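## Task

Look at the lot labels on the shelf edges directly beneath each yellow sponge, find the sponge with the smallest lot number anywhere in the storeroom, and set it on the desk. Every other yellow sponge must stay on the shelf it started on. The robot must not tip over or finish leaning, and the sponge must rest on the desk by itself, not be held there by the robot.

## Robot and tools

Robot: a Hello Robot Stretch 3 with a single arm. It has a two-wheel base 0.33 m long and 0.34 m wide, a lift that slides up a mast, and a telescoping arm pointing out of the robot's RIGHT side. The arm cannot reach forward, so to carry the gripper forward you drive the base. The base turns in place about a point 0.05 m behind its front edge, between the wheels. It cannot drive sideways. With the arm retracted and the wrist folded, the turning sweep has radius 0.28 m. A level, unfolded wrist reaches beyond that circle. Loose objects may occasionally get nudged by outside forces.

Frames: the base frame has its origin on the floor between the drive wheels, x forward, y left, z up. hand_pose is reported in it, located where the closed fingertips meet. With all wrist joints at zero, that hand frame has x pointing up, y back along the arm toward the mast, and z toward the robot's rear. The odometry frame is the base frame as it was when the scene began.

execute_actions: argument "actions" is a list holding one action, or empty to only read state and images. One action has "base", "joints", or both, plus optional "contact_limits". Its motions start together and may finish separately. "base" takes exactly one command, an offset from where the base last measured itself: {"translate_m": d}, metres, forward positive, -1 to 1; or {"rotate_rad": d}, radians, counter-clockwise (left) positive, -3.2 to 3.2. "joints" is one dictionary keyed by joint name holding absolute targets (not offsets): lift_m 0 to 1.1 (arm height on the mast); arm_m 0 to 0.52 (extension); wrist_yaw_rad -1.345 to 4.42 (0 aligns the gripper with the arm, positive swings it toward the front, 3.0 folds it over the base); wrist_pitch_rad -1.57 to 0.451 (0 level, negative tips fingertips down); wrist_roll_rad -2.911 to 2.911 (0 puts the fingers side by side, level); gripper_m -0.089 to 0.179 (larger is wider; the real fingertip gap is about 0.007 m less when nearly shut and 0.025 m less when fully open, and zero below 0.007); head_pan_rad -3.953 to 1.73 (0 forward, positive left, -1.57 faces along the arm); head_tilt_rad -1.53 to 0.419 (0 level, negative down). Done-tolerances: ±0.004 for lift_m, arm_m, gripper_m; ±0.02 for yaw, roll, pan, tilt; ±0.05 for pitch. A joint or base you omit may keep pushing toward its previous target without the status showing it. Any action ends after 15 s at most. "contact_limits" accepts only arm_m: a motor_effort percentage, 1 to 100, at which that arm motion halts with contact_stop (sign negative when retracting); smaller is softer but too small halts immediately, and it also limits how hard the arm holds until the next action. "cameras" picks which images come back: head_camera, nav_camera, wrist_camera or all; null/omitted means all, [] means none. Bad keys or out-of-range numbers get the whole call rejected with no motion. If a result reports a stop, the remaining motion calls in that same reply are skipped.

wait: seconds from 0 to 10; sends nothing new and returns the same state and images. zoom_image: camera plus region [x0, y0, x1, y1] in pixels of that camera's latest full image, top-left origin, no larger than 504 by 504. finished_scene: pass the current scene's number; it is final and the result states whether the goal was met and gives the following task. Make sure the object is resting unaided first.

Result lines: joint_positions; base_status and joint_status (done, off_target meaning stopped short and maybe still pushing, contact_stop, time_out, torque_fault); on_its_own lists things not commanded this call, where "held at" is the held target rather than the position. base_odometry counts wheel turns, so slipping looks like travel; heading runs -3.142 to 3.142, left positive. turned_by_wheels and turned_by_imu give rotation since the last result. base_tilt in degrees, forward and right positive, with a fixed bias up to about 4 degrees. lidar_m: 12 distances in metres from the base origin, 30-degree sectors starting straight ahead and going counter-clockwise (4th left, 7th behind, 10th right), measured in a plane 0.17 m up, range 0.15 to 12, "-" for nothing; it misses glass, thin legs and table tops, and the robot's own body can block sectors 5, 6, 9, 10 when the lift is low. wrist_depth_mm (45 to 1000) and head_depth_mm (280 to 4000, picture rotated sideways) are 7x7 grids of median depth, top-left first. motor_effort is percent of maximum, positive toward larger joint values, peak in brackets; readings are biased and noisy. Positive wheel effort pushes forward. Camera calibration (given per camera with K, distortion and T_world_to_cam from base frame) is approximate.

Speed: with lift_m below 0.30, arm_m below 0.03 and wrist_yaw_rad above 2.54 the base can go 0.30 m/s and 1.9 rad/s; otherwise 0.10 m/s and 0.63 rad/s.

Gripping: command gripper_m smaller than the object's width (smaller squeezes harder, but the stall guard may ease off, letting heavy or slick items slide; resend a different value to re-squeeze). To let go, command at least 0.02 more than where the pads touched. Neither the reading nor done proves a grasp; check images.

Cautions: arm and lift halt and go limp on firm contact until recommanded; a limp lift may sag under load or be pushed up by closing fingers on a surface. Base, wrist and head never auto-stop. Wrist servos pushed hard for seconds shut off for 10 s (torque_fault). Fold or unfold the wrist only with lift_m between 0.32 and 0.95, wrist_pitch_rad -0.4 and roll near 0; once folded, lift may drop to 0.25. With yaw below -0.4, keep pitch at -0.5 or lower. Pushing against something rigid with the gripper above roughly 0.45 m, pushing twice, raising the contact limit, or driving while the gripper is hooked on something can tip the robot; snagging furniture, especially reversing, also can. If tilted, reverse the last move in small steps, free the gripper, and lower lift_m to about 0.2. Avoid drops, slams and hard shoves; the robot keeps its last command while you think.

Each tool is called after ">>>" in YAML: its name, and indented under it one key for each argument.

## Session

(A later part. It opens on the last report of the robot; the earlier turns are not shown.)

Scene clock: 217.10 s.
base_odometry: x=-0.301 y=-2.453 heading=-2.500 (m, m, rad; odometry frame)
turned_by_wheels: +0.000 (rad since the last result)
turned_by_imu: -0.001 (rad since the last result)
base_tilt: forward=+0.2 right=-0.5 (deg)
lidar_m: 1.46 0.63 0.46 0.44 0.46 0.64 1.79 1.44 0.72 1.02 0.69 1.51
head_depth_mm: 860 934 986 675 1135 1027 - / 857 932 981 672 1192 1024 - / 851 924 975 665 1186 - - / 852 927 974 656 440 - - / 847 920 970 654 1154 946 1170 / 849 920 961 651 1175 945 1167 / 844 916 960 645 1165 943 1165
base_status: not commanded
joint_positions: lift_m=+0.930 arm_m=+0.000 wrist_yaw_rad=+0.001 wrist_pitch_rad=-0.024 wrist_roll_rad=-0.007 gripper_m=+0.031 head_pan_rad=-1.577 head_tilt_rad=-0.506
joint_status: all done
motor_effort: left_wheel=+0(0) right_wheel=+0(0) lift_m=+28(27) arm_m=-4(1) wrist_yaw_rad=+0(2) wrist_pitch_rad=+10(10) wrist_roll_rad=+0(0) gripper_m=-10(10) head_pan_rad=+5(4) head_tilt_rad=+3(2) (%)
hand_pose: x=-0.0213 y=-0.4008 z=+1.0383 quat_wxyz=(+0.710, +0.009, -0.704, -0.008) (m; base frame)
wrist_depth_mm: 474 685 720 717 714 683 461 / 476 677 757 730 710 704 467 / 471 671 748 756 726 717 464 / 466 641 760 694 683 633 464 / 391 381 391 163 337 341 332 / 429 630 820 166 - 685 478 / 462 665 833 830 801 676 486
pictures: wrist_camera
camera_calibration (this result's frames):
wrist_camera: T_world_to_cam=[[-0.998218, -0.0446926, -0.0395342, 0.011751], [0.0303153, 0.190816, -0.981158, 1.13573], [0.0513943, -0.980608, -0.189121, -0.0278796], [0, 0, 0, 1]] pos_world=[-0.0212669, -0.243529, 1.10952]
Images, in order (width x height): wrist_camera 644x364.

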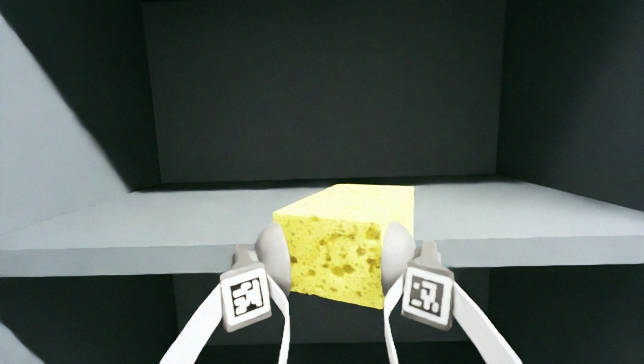

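>>> execute_actions:
  actions:
    - {"joints":{"wrist_pitch_rad":-0.4,"wrist_yaw_rad":3.0}}
  cameras: []

>>> execute_actions:
  actions:
    - {"base":{"translate_m":0.9},"joints":{"lift_m":0.27}}
  cameras: []

>>> execute_actions:
  actions:
    - {"base":{"rotate_rad":-1.6}}
  cameras: []

>>> execute_actions:
  actions:
    - {"base":{"translate_m":1.0}}
  cameras: []

>>> execute_actions:
  actions:
    - {"base":{"translate_m":1.0}}
  cameras: []

>>> execute_actions:
  actions:
    - {"base":{"translate_m":0.3}}
  cameras: []

>>> execute_actions:
  actions:
    - {"base":{"rotate_rad":1.6}}
  cameras: []

>>> execute_actions:
  actions:
    - {"base":{"translate_m":-0.8},"joints":{"head_tilt_rad":-0.8}}
  cameras: ["nav_camera","head_camera"]

Scene clock: 237.57 s.
base_odometry: x=-0.301 y=-2.453 heading=-2.500 (m, m, rad; odometry frame)
turned_by_wheels: +0.000 (rad since the last result)
turned_by_imu: -0.001 (rad since the last result)
base_tilt: forward=+0.1 right=-0.6 (deg)
lidar_m: 1.46 0.63 0.46 0.45 0.46 0.64 1.79 1.44 0.72 1.02 0.70 1.51
head_depth_mm: 863 930 991 679 1138 1024 - / 857 930 977 670 1190 1024 - / 852 926 978 666 1180 955 - / 852 925 971 659 1179 955 - / 846 920 969 655 1183 951 - / 846 916 965 650 1166 943 - / 843 914 964 647 1170 940 1167
base_status: not commanded
joint_positions: lift_m=+0.930 arm_m=+0.000 wrist_yaw_rad=+2.998 wrist_pitch_rad=-0.414 wrist_roll_rad=-0.007 gripper_m=+0.031 head_pan_rad=-1.577 head_tilt_rad=-0.506
joint_status: all done
motor_effort: left_wheel=+0(0) right_wheel=+0(0) lift_m=+27(27) arm_m=-3(3) wrist_yaw_rad=+1(4) wrist_pitch_rad=+6(11) wrist_roll_rad=+0(0) gripper_m=-10(11) head_pan_rad=+4(4) head_tilt_rad=+2(2) (%)
hand_pose: x=+0.0110 y=+0.0775 z=+0.9434 quat_wxyz=(+0.195, +0.698, +0.096, +0.682) (m; base frame)
wrist_depth_mm: 392 - 420 433 450 475 486 / 417 - 453 469 493 517 539 / 459 462 493 515 539 563 590 / 500 519 551 550 576 627 662 / 542 569 - 163 657 686 749 / 597 634 - 166 - 802 872 / 681 704 - 812 906 924 -
pictures: none
No camera images: the call's "cameras" was empty. Leave "cameras" out to get every camera's image.

Scene clock: 246.13 s.
base_odometry: x=-1.023 y=-2.991 heading=-2.500 (m, m, rad; odometry frame)
turned_by_wheels: +0.000 (rad since the last result)
turned_by_imu: +0.001 (rad since the last result)
base_tilt: forward=+0.1 right=-0.5 (deg)
lidar_m: 0.56 0.58 0.45 0.44 0.46 0.63 1.78 1.45 0.74 2.12 0.79 0.58
head_depth_mm: 2925 3111 3449 2853 1265 1253 1251 / 2896 3142 3362 2827 2078 1630 1347 / 2907 3155 3408 2797 2046 1620 1342 / 2873 3150 3424 2783 2040 1624 1334 / 2844 3095 3319 2753 2040 1612 1329 / 2795 3060 3214 2592 2028 1601 1335 / 1940 1948 1995 2001 1869 1598 1328
base_status: done
joint_positions: lift_m=+0.270 arm_m=+0.000 wrist_yaw_rad=+2.999 wrist_pitch_rad=-0.415 wrist_roll_rad=-0.007 gripper_m=+0.031 head_pan_rad=-1.577 head_tilt_rad=-0.506
joint_status: all done
motor_effort: left_wheel=+0(7) right_wheel=+0(4) lift_m=+19(25) arm_m=-3(3) wrist_yaw_rad=+1(1) wrist_pitch_rad=+7(7) wrist_roll_rad=+0(0) gripper_m=-10(10) head_pan_rad=+3(3) head_tilt_rad=+2(3) (%)
hand_pose: x=+0.0108 y=+0.0773 z=+0.2835 quat_wxyz=(+0.195, +0.698, +0.097, +0.682) (m; base frame)
wrist_depth_mm: 391 - 411 432 448 456 469 / 419 - 449 462 485 506 516 / 451 466 485 508 530 554 560 / 484 514 531 548 576 604 551 / 511 543 - 163 575 574 540 / 512 511 - 164 - 478 475 / 446 - - - 414 416 410
pictures: none
No camera images: the call's "cameras" was empty. Leave "cameras" out to get every camera's image.

Scene clock: 248.47 s.
base_odometry: x=-1.023 y=-2.991 heading=+2.183 (m, m, rad; odometry frame)
turned_by_wheels: -1.600 (rad since the last result)
turned_by_imu: -1.577 (rad since the last result)
base_tilt: forward=+0.1 right=-0.5 (deg)
lidar_m: 2.38 0.82 0.58 0.56 0.58 0.46 0.44 0.45 0.61 1.58 1.46 0.74
head_depth_mm: 1123 1118 1120 1117 1116 1117 1129 / 1544 1541 1542 1543 1545 1496 1320 / 2493 2460 2478 2420 1982 1617 1346 / 3647 3906 - 2802 2044 1626 1339 / 3621 3924 - 2787 2036 1603 1329 / 3634 3919 - 2734 2035 1600 1326 / 2723 2903 2335 2448 2007 1601 1320
base_status: done
joint_positions: lift_m=+0.270 arm_m=+0.000 wrist_yaw_rad=+2.999 wrist_pitch_rad=-0.415 wrist_roll_rad=-0.007 gripper_m=+0.031 head_pan_rad=-1.577 head_tilt_rad=-0.506
joint_status: not commanded
motor_effort: left_wheel=+2(11) right_wheel=-3(7) lift_m=+19(19) arm_m=-3(4) wrist_yaw_rad=+1(0) wrist_pitch_rad=+7(7) wrist_roll_rad=+0(0) gripper_m=-10(10) head_pan_rad=+4(3) head_tilt_rad=+3(2) (%)
hand_pose: x=+0.0108 y=+0.0773 z=+0.2835 quat_wxyz=(+0.195, +0.698, +0.097, +0.682) (m; base frame)
wrist_depth_mm: 477 - 507 541 568 580 606 / 516 - 552 582 611 647 682 / 534 577 616 629 670 698 746 / 580 609 634 667 700 720 710 / 552 620 - 163 572 579 576 / 495 519 - 164 - 480 475 / 441 - - - 417 417 409
pictures: none
No camera images: the call's "cameras" was empty. Leave "cameras" out to get every camera's image.

Scene clock: 253.50 s.
base_odometry: x=-1.597 y=-2.173 heading=+2.183 (m, m, rad; odometry frame)
turned_by_wheels: +0.000 (rad since the last result)
turned_by_imu: +0.002 (rad since the last result)
base_tilt: forward=+0.2 right=-0.6 (deg)
lidar_m: 2.33 0.84 0.61 0.58 0.60 0.81 1.44 1.49 0.46 0.44 2.81 2.02
head_depth_mm: 353 383 420 464 518 589 676 / 352 380 416 460 514 581 671 / 349 378 413 458 510 576 662 / 346 376 411 454 506 572 656 / 345 378 414 457 521 590 680 / 3603 3899 3994 2761 2026 1597 1333 / 3483 3597 3722 2723 2015 1595 1323
base_status: done
joint_positions: lift_m=+0.270 arm_m=+0.000 wrist_yaw_rad=+2.999 wrist_pitch_rad=-0.415 wrist_roll_rad=-0.007 gripper_m=+0.031 head_pan_rad=-1.577 head_tilt_rad=-0.506
joint_status: not commanded
motor_effort: left_wheel=+2(9) right_wheel=-3(5) lift_m=+19(18) arm_m=-4(4) wrist_yaw_rad=+1(1) wrist_pitch_rad=+7(7) wrist_roll_rad=+0(0) gripper_m=-11(10) head_pan_rad=+4(3) head_tilt_rad=+2(2) (%)
hand_pose: x=+0.0107 y=+0.0773 z=+0.2835 quat_wxyz=(+0.195, +0.698, +0.097, +0.682) (m; base frame)
wrist_depth_mm: 490 - 533 557 586 612 637 / 534 - 577 605 639 658 711 / 555 580 625 651 687 738 757 / 619 616 683 685 735 714 709 / 628 619 - 164 571 584 578 / 515 504 - 163 - 482 479 / 444 - - - 414 411 410
pictures: none
No camera images: the call's "cameras" was empty. Leave "cameras" out to get every camera's image.

Scene clock: 258.53 s.
base_odometry: x=-2.172 y=-1.355 heading=+2.183 (m, m, rad; odometry frame)
turned_by_wheels: +0.000 (rad since the last result)
turned_by_imu: +0.002 (rad since the last result)
base_tilt: forward=+0.2 right=-0.4 (deg)
lidar_m: 1.32 0.87 0.63 0.60 0.62 0.84 2.20 1.07 1.36 3.55 1.54 1.17
head_depth_mm: 2544 2552 2533 2517 2067 1644 1354 / 3240 3492 3483 2842 2062 1634 1349 / 3536 3915 - 2808 2061 1620 1348 / 3603 3880 - 2767 2057 1609 1336 / 3543 3743 3844 2780 2026 1622 1340 / 3579 3773 - 2749 2027 1601 1323 / 3497 3690 3740 2728 2012 1599 1326
base_status: done
joint_positions: lift_m=+0.270 arm_m=+0.000 wrist_yaw_rad=+2.999 wrist_pitch_rad=-0.415 wrist_roll_rad=-0.007 gripper_m=+0.031 head_pan_rad=-1.577 head_tilt_rad=-0.506
joint_status: not commanded
motor_effort: left_wheel=+2(10) right_wheel=-2(5) lift_m=+19(19) arm_m=-3(3) wrist_yaw_rad=+1(1) wrist_pitch_rad=+7(7) wrist_roll_rad=+0(0) gripper_m=-10(10) head_pan_rad=+4(4) head_tilt_rad=+3(2) (%)
hand_pose: x=+0.0107 y=+0.0773 z=+0.2835 quat_wxyz=(+0.195, +0.698, +0.097, +0.682) (m; base frame)
wrist_depth_mm: 502 - 554 580 603 627 654 / 549 - 594 619 656 694 715 / 590 603 646 683 724 758 784 / 635 653 691 713 743 724 713 / 614 607 - 163 574 589 571 / 515 511 - 163 - 481 469 / 442 - - - 412 410 410
pictures: none
No camera images: the call's "cameras" was empty. Leave "cameras" out to get every camera's image.

Scene clock: 261.20 s.
base_odometry: x=-2.344 y=-1.109 heading=+2.183 (m, m, rad; odometry frame)
turned_by_wheels: +0.000 (rad since the last result)
turned_by_imu: +0.000 (rad since the last result)
base_tilt: forward=+0.1 right=-0.5 (deg)
lidar_m: 1.02 0.88 0.63 0.61 0.63 0.85 1.76 1.34 1.78 3.70 0.98 1.07
head_depth_mm: 3230 3291 3327 2844 2079 1646 1360 / 3651 3943 3856 2838 2052 1622 1346 / 3601 3904 - 2814 2053 1621 1346 / 3485 3775 3906 2828 2037 1617 1337 / 3643 3861 - 2778 2027 1620 1326 / 3564 3741 2056 2379 2020 1600 1323 / 3556 3787 1869 1207 930 1598 1293
base_status: done
joint_positions: lift_m=+0.270 arm_m=+0.000 wrist_yaw_rad=+2.999 wrist_pitch_rad=-0.415 wrist_roll_rad=-0.007 gripper_m=+0.031 head_pan_rad=-1.577 head_tilt_rad=-0.506
joint_status: not commanded
motor_effort: left_wheel=+2(10) right_wheel=-2(5) lift_m=+19(19) arm_m=-3(3) wrist_yaw_rad=+1(1) wrist_pitch_rad=+7(7) wrist_roll_rad=+0(0) gripper_m=-10(10) head_pan_rad=+4(4) head_tilt_rad=+2(2) (%)
hand_pose: x=+0.0107 y=+0.0773 z=+0.2835 quat_wxyz=(+0.195, +0.698, +0.097, +0.682) (m; base frame)
wrist_depth_mm: 514 - 555 578 596 628 663 / 553 - 594 625 655 692 726 / 584 613 654 692 716 758 788 / 625 651 691 725 728 733 687 / 631 623 - 163 572 586 576 / 511 523 - 163 - 484 461 / 447 - - - 414 409 406
pictures: none
No camera images: the call's "cameras" was empty. Leave "cameras" out to get every camera's image.

Scene clock: 263.63 s.
base_odometry: x=-2.344 y=-1.109 heading=-2.500 (m, m, rad; odometry frame)
turned_by_wheels: +1.600 (rad since the last result)
turned_by_imu: +1.576 (rad since the last result)
base_tilt: forward=+0.1 right=-0.5 (deg)
lidar_m: 0.61 0.63 0.87 1.55 1.35 1.84 1.72 0.98 1.06 1.02 0.85 0.63
head_depth_mm: 860 930 1014 1125 1253 1418 1352 / 855 927 1017 1119 1243 1414 1346 / 860 927 1010 1113 1247 1408 1344 / 852 922 1016 1120 1244 1400 1342 / 847 921 1008 1110 1242 1400 1336 / 850 918 1009 1108 1230 1394 1333 / 846 918 1000 1104 1230 1389 1325
base_status: done
joint_positions: lift_m=+0.270 arm_m=+0.000 wrist_yaw_rad=+2.999 wrist_pitch_rad=-0.415 wrist_roll_rad=-0.007 gripper_m=+0.031 head_pan_rad=-1.577 head_tilt_rad=-0.506
joint_status: not commanded
motor_effort: left_wheel=-2(7) right_wheel=+1(8) lift_m=+19(19) arm_m=-3(4) wrist_yaw_rad=+1(1) wrist_pitch_rad=+7(7) wrist_roll_rad=+0(0) gripper_m=-10(10) head_pan_rad=+5(4) head_tilt_rad=+2(2) (%)
hand_pose: x=+0.0107 y=+0.0773 z=+0.2835 quat_wxyz=(+0.195, +0.698, +0.097, +0.682) (m; base frame)
wrist_depth_mm: - - - - - 806 587 / - - - - - 820 587 / - - - - - 853 595 / 819 808 760 763 746 725 597 / 625 611 - 162 585 572 559 / 516 512 - 164 - 481 477 / 446 - - - 412 411 411
pictures: none
No camera images: the call's "cameras" was empty. Leave "cameras" out to get every camera's image.

Scene clock: 268.00 s.
base_odometry: x=-1.703 y=-0.631 heading=-2.500 (m, m, rad; odometry frame)
turned_by_wheels: +0.000 (rad since the last result)
turned_by_imu: -0.003 (rad since the last result)
base_tilt: forward=+0.0 right=-0.6 (deg)
lidar_m: 1.41 1.47 1.33 1.28 1.34 1.84 2.91 0.68 0.87 0.52 1.06 1.46
head_depth_mm: 879 997 1037 831 692 594 537 / 875 998 1033 824 687 590 536 / 874 995 1024 818 682 586 535 / 874 986 1012 814 680 584 522 / 871 994 1009 810 678 582 519 / 869 989 1141 1357 1498 1247 538 / 870 983 1142 1353 1515 1306 1157
base_status: done
joint_positions: lift_m=+0.270 arm_m=+0.000 wrist_yaw_rad=+2.999 wrist_pitch_rad=-0.415 wrist_roll_rad=-0.007 gripper_m=+0.031 head_pan_rad=-1.577 head_tilt_rad=-0.790
joint_status: all done
motor_effort: left_wheel=-2(8) right_wheel=+1(3) lift_m=+19(19) arm_m=-4(3) wrist_yaw_rad=+0(1) wrist_pitch_rad=+7(7) wrist_roll_rad=+0(0) gripper_m=-10(10) head_pan_rad=+3(4) head_tilt_rad=-4(18) (%)
hand_pose: x=+0.0107 y=+0.0773 z=+0.2835 quat_wxyz=(+0.195, +0.698, +0.097, +0.682) (m; base frame)
wrist_depth_mm: - - - - - - - / - - - - - - - / - - - - - - 961 / 797 785 753 766 722 721 708 / 642 624 - 163 593 571 565 / 513 506 - 164 - 481 474 / 443 - - - 418 417 405
pictures: head_camera (sideways: a quarter turn clockwise sets it upright), nav_camera (sideways: a quarter turn counterclockwise sets it upright)
camera_calibration (this result's frames):
head_camera: T_world_to_cam=[[-0.0133824, 0.709268, -0.704812, 0.934775], [0.998909, -0.0220563, -0.0411623, 0.0525164], [-0.0447407, -0.704593, -0.708199, 0.880987], [0, 0, 0, 1]] pos_world=[-0.000533544, -0.0411105, 1.28492]
nav_camera: T_world_to_cam=[[0.0431778, -0.73621, 0.675375, -0.83967], [-0.999037, -0.0265053, 0.0349773, 0.0141643], [-0.00784958, -0.676234, -0.736645, 0.908945], [0, 0, 0, 1]] pos_world=[0.0575407, -0.00313802, 1.23617]
Images, in order (width x height): head_camera 896x504, nav_camera 672x504.

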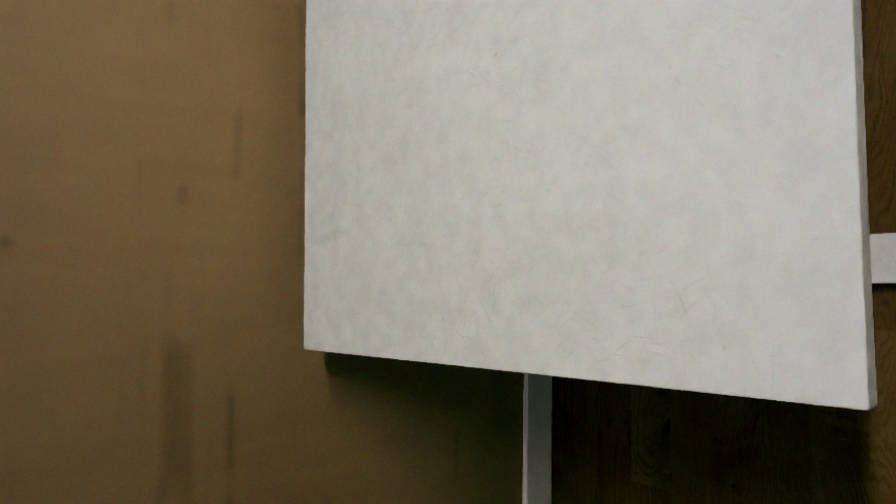

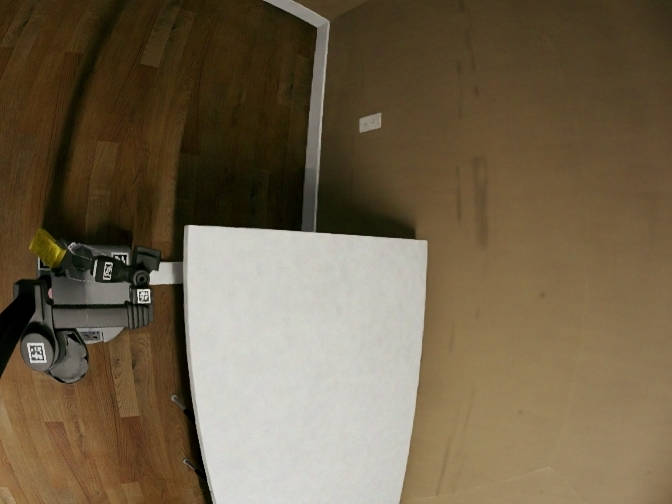

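>>> execute_actions:
  actions:
    - {"base":{"translate_m":0.45}}
  cameras: []

>>> execute_actions:
  actions:
    - {"joints":{"lift_m":0.85}}
  cameras: []

>>> execute_actions:
  actions:
    - {"base":{"translate_m":-0.55},"joints":{"wrist_yaw_rad":0,"wrist_pitch_rad":0}}
  cameras: []

>>> execute_actions:
  actions:
    - {"joints":{"arm_m":0.1,"lift_m":0.66}}
  cameras: ["wrist_camera","nav_camera"]

Scene clock: 282.50 s.
base_odometry: x=-2.064 y=-0.900 heading=-2.500 (m, m, rad; odometry frame)
turned_by_wheels: +0.000 (rad since the last result)
turned_by_imu: +0.000 (rad since the last result)
base_tilt: forward=+0.1 right=-0.6 (deg)
lidar_m: 0.96 1.00 1.38 1.28 1.33 1.84 1.38 1.09 0.71 1.02 1.06 0.99
head_depth_mm: 884 1006 1091 1389 1553 1271 1166 / 880 1001 1165 1381 1545 1345 1172 / 879 1000 1157 1371 1537 1331 1170 / 875 996 1157 1374 1543 1332 1166 / 875 994 1154 1368 1535 1321 1160 / 875 997 1151 1370 1528 1309 1161 / 875 991 1147 1364 1528 1304 1156
base_status: done
joint_positions: lift_m=+0.270 arm_m=+0.000 wrist_yaw_rad=+2.999 wrist_pitch_rad=-0.415 wrist_roll_rad=-0.007 gripper_m=+0.031 head_pan_rad=-1.577 head_tilt_rad=-0.790
joint_status: not commanded
motor_effort: left_wheel=-2(6) right_wheel=+1(6) lift_m=+19(19) arm_m=-4(4) wrist_yaw_rad=+0(1) wrist_pitch_rad=+7(7) wrist_roll_rad=+0(0) gripper_m=-10(10) head_pan_rad=+4(4) head_tilt_rad=-3(3) (%)
hand_pose: x=+0.0107 y=+0.0773 z=+0.2835 quat_wxyz=(+0.195, +0.698, +0.097, +0.682) (m; base frame)
wrist_depth_mm: - - - - - - 935 / - - - - - - 908 / - - - - - - 893 / 782 784 749 757 746 726 704 / 630 621 - 163 588 568 574 / 514 515 - 163 - 488 480 / 441 - - - 421 415 412
pictures: none
No camera images: the call's "cameras" was empty. Leave "cameras" out to get every camera's image.

Scene clock: 288.60 s.
base_odometry: x=-2.064 y=-0.900 heading=-2.500 (m, m, rad; odometry frame)
turned_by_wheels: +0.000 (rad since the last result)
turned_by_imu: -0.001 (rad since the last result)
base_tilt: forward=+0.1 right=-0.6 (deg)
lidar_m: 0.96 1.00 1.38 1.28 1.33 1.84 1.38 1.08 0.70 1.02 1.06 0.99
head_depth_mm: 880 1004 1086 1391 1569 - - / 877 1001 1157 1378 1561 - 1149 / 881 997 1157 1381 1542 - 1143 / 876 998 1151 1369 1540 - - / 876 992 1159 1368 1537 - 1138 / 874 994 1156 1371 1529 1348 1137 / 873 991 1150 1357 1518 1312 1155
base_status: not commanded
joint_positions: lift_m=+0.850 arm_m=+0.000 wrist_yaw_rad=+2.999 wrist_pitch_rad=-0.415 wrist_roll_rad=-0.007 gripper_m=+0.031 head_pan_rad=-1.577 head_tilt_rad=-0.790
joint_status: all done
motor_effort: left_wheel=-1(2) right_wheel=+1(1) lift_m=+28(29) arm_m=-4(4) wrist_yaw_rad=+1(1) wrist_pitch_rad=+7(7) wrist_roll_rad=+0(0) gripper_m=-10(10) head_pan_rad=+5(3) head_tilt_rad=-4(3) (%)
hand_pose: x=+0.0107 y=+0.0773 z=+0.8630 quat_wxyz=(+0.195, +0.698, +0.097, +0.682) (m; base frame)
wrist_depth_mm: - - - - - - 914 / - - - - - - 907 / - - - - - - 922 / - - - - - - 953 / - - - 164 - - - / - - - 166 - - - / - - - - - - 953
pictures: none
No camera images: the call's "cameras" was empty. Leave "cameras" out to get every camera's image.

Scene clock: 295.47 s.
base_odometry: x=-1.623 y=-0.571 heading=-2.501 (m, m, rad; odometry frame)
turned_by_wheels: +0.000 (rad since the last result)
turned_by_imu: -0.002 (rad since the last result)
base_tilt: forward=+0.2 right=-0.5 (deg)
lidar_m: 1.51 1.57 1.33 1.28 1.34 1.85 2.81 0.59 0.81 0.53 1.06 1.45
head_depth_mm: 878 1000 1041 828 700 - - / 877 994 1029 826 704 - - / 873 996 1021 797 693 - - / 872 992 1013 497 - - - / 870 985 1007 796 677 581 518 / 870 986 1002 805 672 579 519 / 870 986 1140 1321 687 578 517
base_status: done
joint_positions: lift_m=+0.850 arm_m=+0.000 wrist_yaw_rad=+0.002 wrist_pitch_rad=-0.024 wrist_roll_rad=-0.007 gripper_m=+0.031 head_pan_rad=-1.577 head_tilt_rad=-0.790
joint_status: all done
motor_effort: left_wheel=-1(5) right_wheel=+1(1) lift_m=+27(28) arm_m=-4(4) wrist_yaw_rad=-2(3) wrist_pitch_rad=+11(11) wrist_roll_rad=+0(0) gripper_m=-10(10) head_pan_rad=+4(4) head_tilt_rad=-4(4) (%)
hand_pose: x=-0.0209 y=-0.4008 z=+0.9581 quat_wxyz=(+0.710, +0.010, -0.704, -0.008) (m; base frame)
wrist_depth_mm: 715 716 708 698 697 705 689 / 732 717 730 714 717 713 697 / 749 746 741 729 748 733 719 / 787 760 759 743 741 761 752 / 801 785 804 163 761 763 766 / 818 818 796 167 - 600 573 / 853 835 447 458 451 458 442
pictures: none
No camera images: the call's "cameras" was empty. Leave "cameras" out to get every camera's image.

Scene clock: 298.03 s.
base_odometry: x=-1.623 y=-0.571 heading=-2.501 (m, m, rad; odometry frame)
turned_by_wheels: +0.000 (rad since the last result)
turned_by_imu: +0.000 (rad since the last result)
base_tilt: forward=+0.1 right=-0.5 (deg)
lidar_m: 1.51 1.57 1.33 1.29 1.33 1.85 2.81 0.59 0.81 0.53 1.05 1.46
head_depth_mm: 877 998 1041 830 692 592 537 / 874 994 1028 823 686 604 - / 870 989 1019 818 684 - 814 / 873 994 1015 717 713 - 521 / 869 988 1008 811 678 582 521 / 870 986 1003 806 674 580 517 / 869 985 1142 1314 686 578 517
base_status: not commanded
joint_positions: lift_m=+0.660 arm_m=+0.100 wrist_yaw_rad=+0.001 wrist_pitch_rad=-0.024 wrist_roll_rad=-0.007 gripper_m=+0.031 head_pan_rad=-1.577 head_tilt_rad=-0.790
joint_status: all done
motor_effort: left_wheel=-1(1) right_wheel=+1(1) lift_m=+19(26) arm_m=+2(3) wrist_yaw_rad=-1(1) wrist_pitch_rad=+10(11) wrist_roll_rad=+0(0) gripper_m=-10(10) head_pan_rad=+2(4) head_tilt_rad=-3(3) (%)
hand_pose: x=-0.0211 y=-0.5003 z=+0.7688 quat_wxyz=(+0.710, +0.009, -0.704, -0.008) (m; base frame)
wrist_depth_mm: 625 618 617 621 605 600 597 / 641 643 628 639 623 619 618 / 650 658 650 646 627 628 620 / 651 673 660 649 647 650 629 / 685 671 389 163 334 346 334 / 692 248 256 167 - 234 228 / 188 186 175 181 178 175 173
pictures: nav_camera (sideways: a quarter turn counterclockwise sets it upright), wrist_camera
camera_calibration (this result's frames):
nav_camera: T_world_to_cam=[[0.0431771, -0.736305, 0.675271, -0.839535], [-0.999037, -0.02651, 0.0349727, 0.0141703], [-0.00784914, -0.67613, -0.73674, 0.909069], [0, 0, 0, 1]] pos_world=[0.0575407, -0.00312875, 1.23617]
wrist_camera: T_world_to_cam=[[-0.998186, -0.0454158, -0.0395252, -0.00353515], [0.0301711, 0.190781, -0.981169, 0.890292], [0.0521012, -0.980581, -0.189065, -0.176471], [0, 0, 0, 1]] pos_world=[-0.0211955, -0.343056, 0.840022]
Images, in order (width x height): nav_camera 672x504, wrist_camera 644x364.

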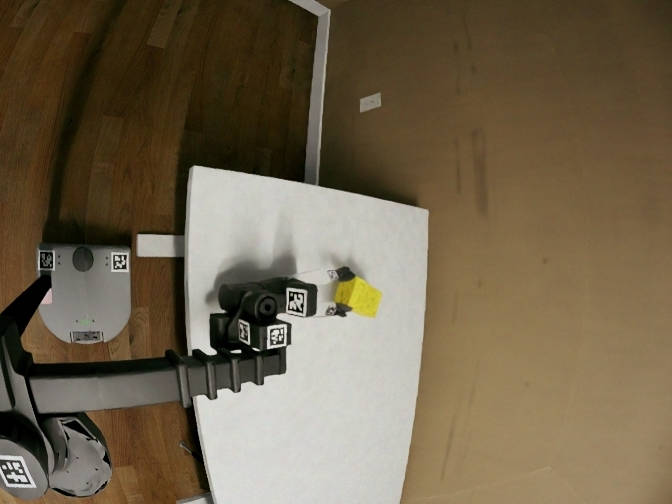

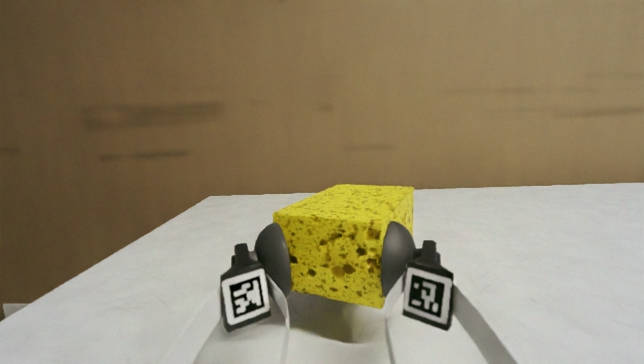

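Depths match the +0.035 pose.

>>> execute_actions:
  actions:
    - {"joints":{"lift_m":0.63}}
  cameras: []

>>> execute_actions:
  actions:
    - {"joints":{"gripper_m":0.12}}
  cameras: []

>>> execute_actions:
  actions:
    - {"joints":{"arm_m":0,"lift_m":0.7}}
  cameras: ["wrist_camera"]

>>> finished_scene:
  scene: 1

Scene clock: 310.23 s.
base_odometry: x=-1.623 y=-0.571 heading=-2.501 (m, m, rad; odometry frame)
turned_by_wheels: +0.000 (rad since the last result)
turned_by_imu: -0.001 (rad since the last result)
base_tilt: forward=+0.2 right=-0.5 (deg)
lidar_m: 1.51 1.57 1.33 1.29 1.34 1.85 2.81 0.59 0.81 0.53 1.06 1.45
head_depth_mm: 877 1001 1039 829 692 592 537 / 876 995 1027 820 685 602 - / 872 992 1017 817 681 - 813 / 874 989 1010 720 711 - 526 / 872 990 1002 808 674 581 520 / 868 987 998 803 672 579 518 / 870 988 1140 1292 685 577 516
base_status: not commanded
joint_positions: lift_m=+0.648 arm_m=+0.100 wrist_yaw_rad=+0.000 wrist_pitch_rad=+0.004 wrist_roll_rad=-0.008 gripper_m=+0.031 head_pan_rad=-1.576 head_tilt_rad=-0.792
joint_status: lift_m contact_stop (moved -0.012 of -0.030)
on_its_own: lift_m is slack since a contact_stop, until your next command for it (your +0.630 is given up)
motor_effort: left_wheel=-1(6) right_wheel=+1(7) lift_m=+22(23) arm_m=+1(3) wrist_yaw_rad=+0(2) wrist_pitch_rad=-1(15) wrist_roll_rad=+1(3) gripper_m=-10(10) head_pan_rad=+5(4) head_tilt_rad=-3(4) (%)
hand_pose: x=-0.0215 y=-0.5012 z=+0.7636 quat_wxyz=(+0.710, -0.001, -0.704, +0.001) (m; base frame)
wrist_depth_mm: 624 621 613 629 612 610 602 / 634 629 636 632 616 625 625 / 648 655 663 653 629 636 632 / 665 666 659 656 645 649 626 / 674 680 398 163 335 346 334 / 688 244 251 166 - 226 223 / 181 180 169 175 170 169 167
pictures: none
No camera images: the call's "cameras" was empty. Leave "cameras" out to get every camera's image.

not run: a stop came earlier in this reply.

not run: a stop came earlier in this reply.

not run: a stop came earlier in this reply.

>>> execute_actions:
  actions:
    - {"joints":{"head_tilt_rad":-0.4}}
  cameras: ["nav_camera"]

>>> execute_actions:
  actions:
    - {"joints":{"head_pan_rad":1.6}}
  cameras: ["nav_camera"]

>>> execute_actions:
  actions:
    - {"joints":{"head_pan_rad":-1.6}}
  cameras: ["nav_camera"]

>>> execute_actions:
  actions:
    - {"joints":{"head_pan_rad":-3.2}}
  cameras: ["nav_camera"]

not run: a stop came earlier in this reply.

not run: a stop came earlier in this reply.

not run: a stop came earlier in this reply.

not run: a stop came earlier in this reply.

>>> execute_actions:
  actions:
    - {"joints":{"gripper_m":0.12,"lift_m":0.655}}
  cameras: []

>>> execute_actions:
  actions:
    - {"joints":{"arm_m":0,"lift_m":0.7}}
  cameras: ["wrist_camera"]

>>> finished_scene:
  scene: 1

Scene clock: 319.67 s.
base_odometry: x=-1.623 y=-0.571 heading=-2.501 (m, m, rad; odometry frame)
turned_by_wheels: +0.000 (rad since the last result)
turned_by_imu: -0.001 (rad since the last result)
base_tilt: forward=+0.0 right=-0.4 (deg)
lidar_m: 1.51 1.57 1.33 1.29 1.34 1.84 2.81 0.59 0.81 0.53 1.05 1.45
head_depth_mm: 879 1001 1038 828 690 591 537 / 876 997 1026 822 686 602 - / 874 996 1020 823 683 - 812 / 874 990 1013 787 712 - 526 / 871 990 1001 810 676 581 519 / 872 989 996 803 672 579 517 / 867 985 1135 1281 688 575 515
base_status: not commanded
joint_positions: lift_m=+0.655 arm_m=+0.100 wrist_yaw_rad=+0.000 wrist_pitch_rad=-0.016 wrist_roll_rad=-0.008 gripper_m=+0.120 head_pan_rad=-1.576 head_tilt_rad=-0.792
joint_status: all done
motor_effort: left_wheel=+0(0) right_wheel=+0(0) lift_m=+28(27) arm_m=+1(2) wrist_yaw_rad=+0(0) wrist_pitch_rad=+7(8) wrist_roll_rad=+1(1) gripper_m=+0(85) head_pan_rad=+4(3) head_tilt_rad=-2(3) (%)
hand_pose: x=-0.0215 y=-0.5006 z=+0.7652 quat_wxyz=(+0.710, +0.006, -0.704, -0.006) (m; base frame)
wrist_depth_mm: 614 619 611 604 605 600 607 / 643 637 634 626 621 613 611 / 637 643 654 635 639 644 630 / 673 671 673 668 650 641 645 / 687 678 366 238 285 339 327 / 696 246 223 164 203 233 223 / 183 176 179 161 170 163 169
pictures: none
No camera images: the call's "cameras" was empty. Leave "cameras" out to get every camera's image.

Scene clock: 321.63 s.
base_odometry: x=-1.623 y=-0.571 heading=-2.501 (m, m, rad; odometry frame)
turned_by_wheels: +0.000 (rad since the last result)
turned_by_imu: +0.000 (rad since the last result)
base_tilt: forward=+0.1 right=-0.5 (deg)
lidar_m: 1.51 1.57 1.33 1.28 1.34 1.85 2.81 0.59 0.81 0.53 1.05 1.45
head_depth_mm: 882 999 1034 828 687 592 538 / 873 996 1032 822 686 588 - / 874 998 1018 817 682 586 - / 874 990 1011 786 678 - - / 872 989 1008 807 677 582 521 / 868 986 995 802 672 579 518 / 871 983 1146 1280 686 576 516
base_status: not commanded
joint_positions: lift_m=+0.700 arm_m=+0.000 wrist_yaw_rad=+0.000 wrist_pitch_rad=-0.016 wrist_roll_rad=-0.008 gripper_m=+0.120 head_pan_rad=-1.576 head_tilt_rad=-0.792
joint_status: all done
motor_effort: left_wheel=+0(1) right_wheel=+0(0) lift_m=+28(32) arm_m=-4(2) wrist_yaw_rad=+0(0) wrist_pitch_rad=+7(7) wrist_roll_rad=+1(1) gripper_m=+0(0) head_pan_rad=+3(3) head_tilt_rad=-3(3) (%)
hand_pose: x=-0.0215 y=-0.4010 z=+0.8102 quat_wxyz=(+0.710, +0.006, -0.704, -0.006) (m; base frame)
wrist_depth_mm: 717 719 703 696 698 691 699 / 722 727 725 733 714 698 696 / 749 755 732 730 731 722 718 / 765 756 754 739 739 750 733 / 782 774 573 489 481 470 454 / 789 792 331 274 311 328 308 / 816 246 247 244 241 228 236
pictures: wrist_camera
camera_calibration (this result's frames):
wrist_camera: T_world_to_cam=[[-0.998298, -0.0442918, -0.0379445, 0.00141149], [0.029204, 0.183536, -0.982579, 0.910157], [0.0504843, -0.982015, -0.18193, -0.0776346], [0, 0, 0, 1]] pos_world=[-0.0212519, -0.243222, 0.880231]
Images, in order (width x height): wrist_camera 644x364.

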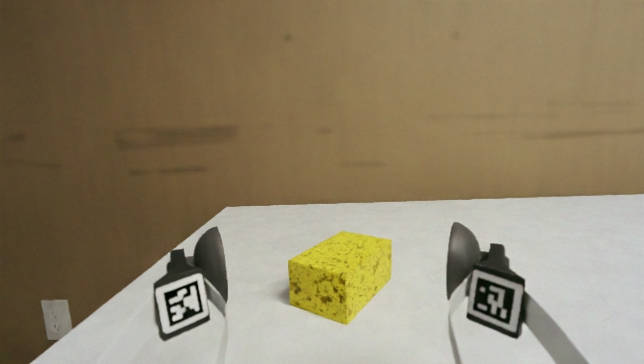

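The scene is finished: the task was done.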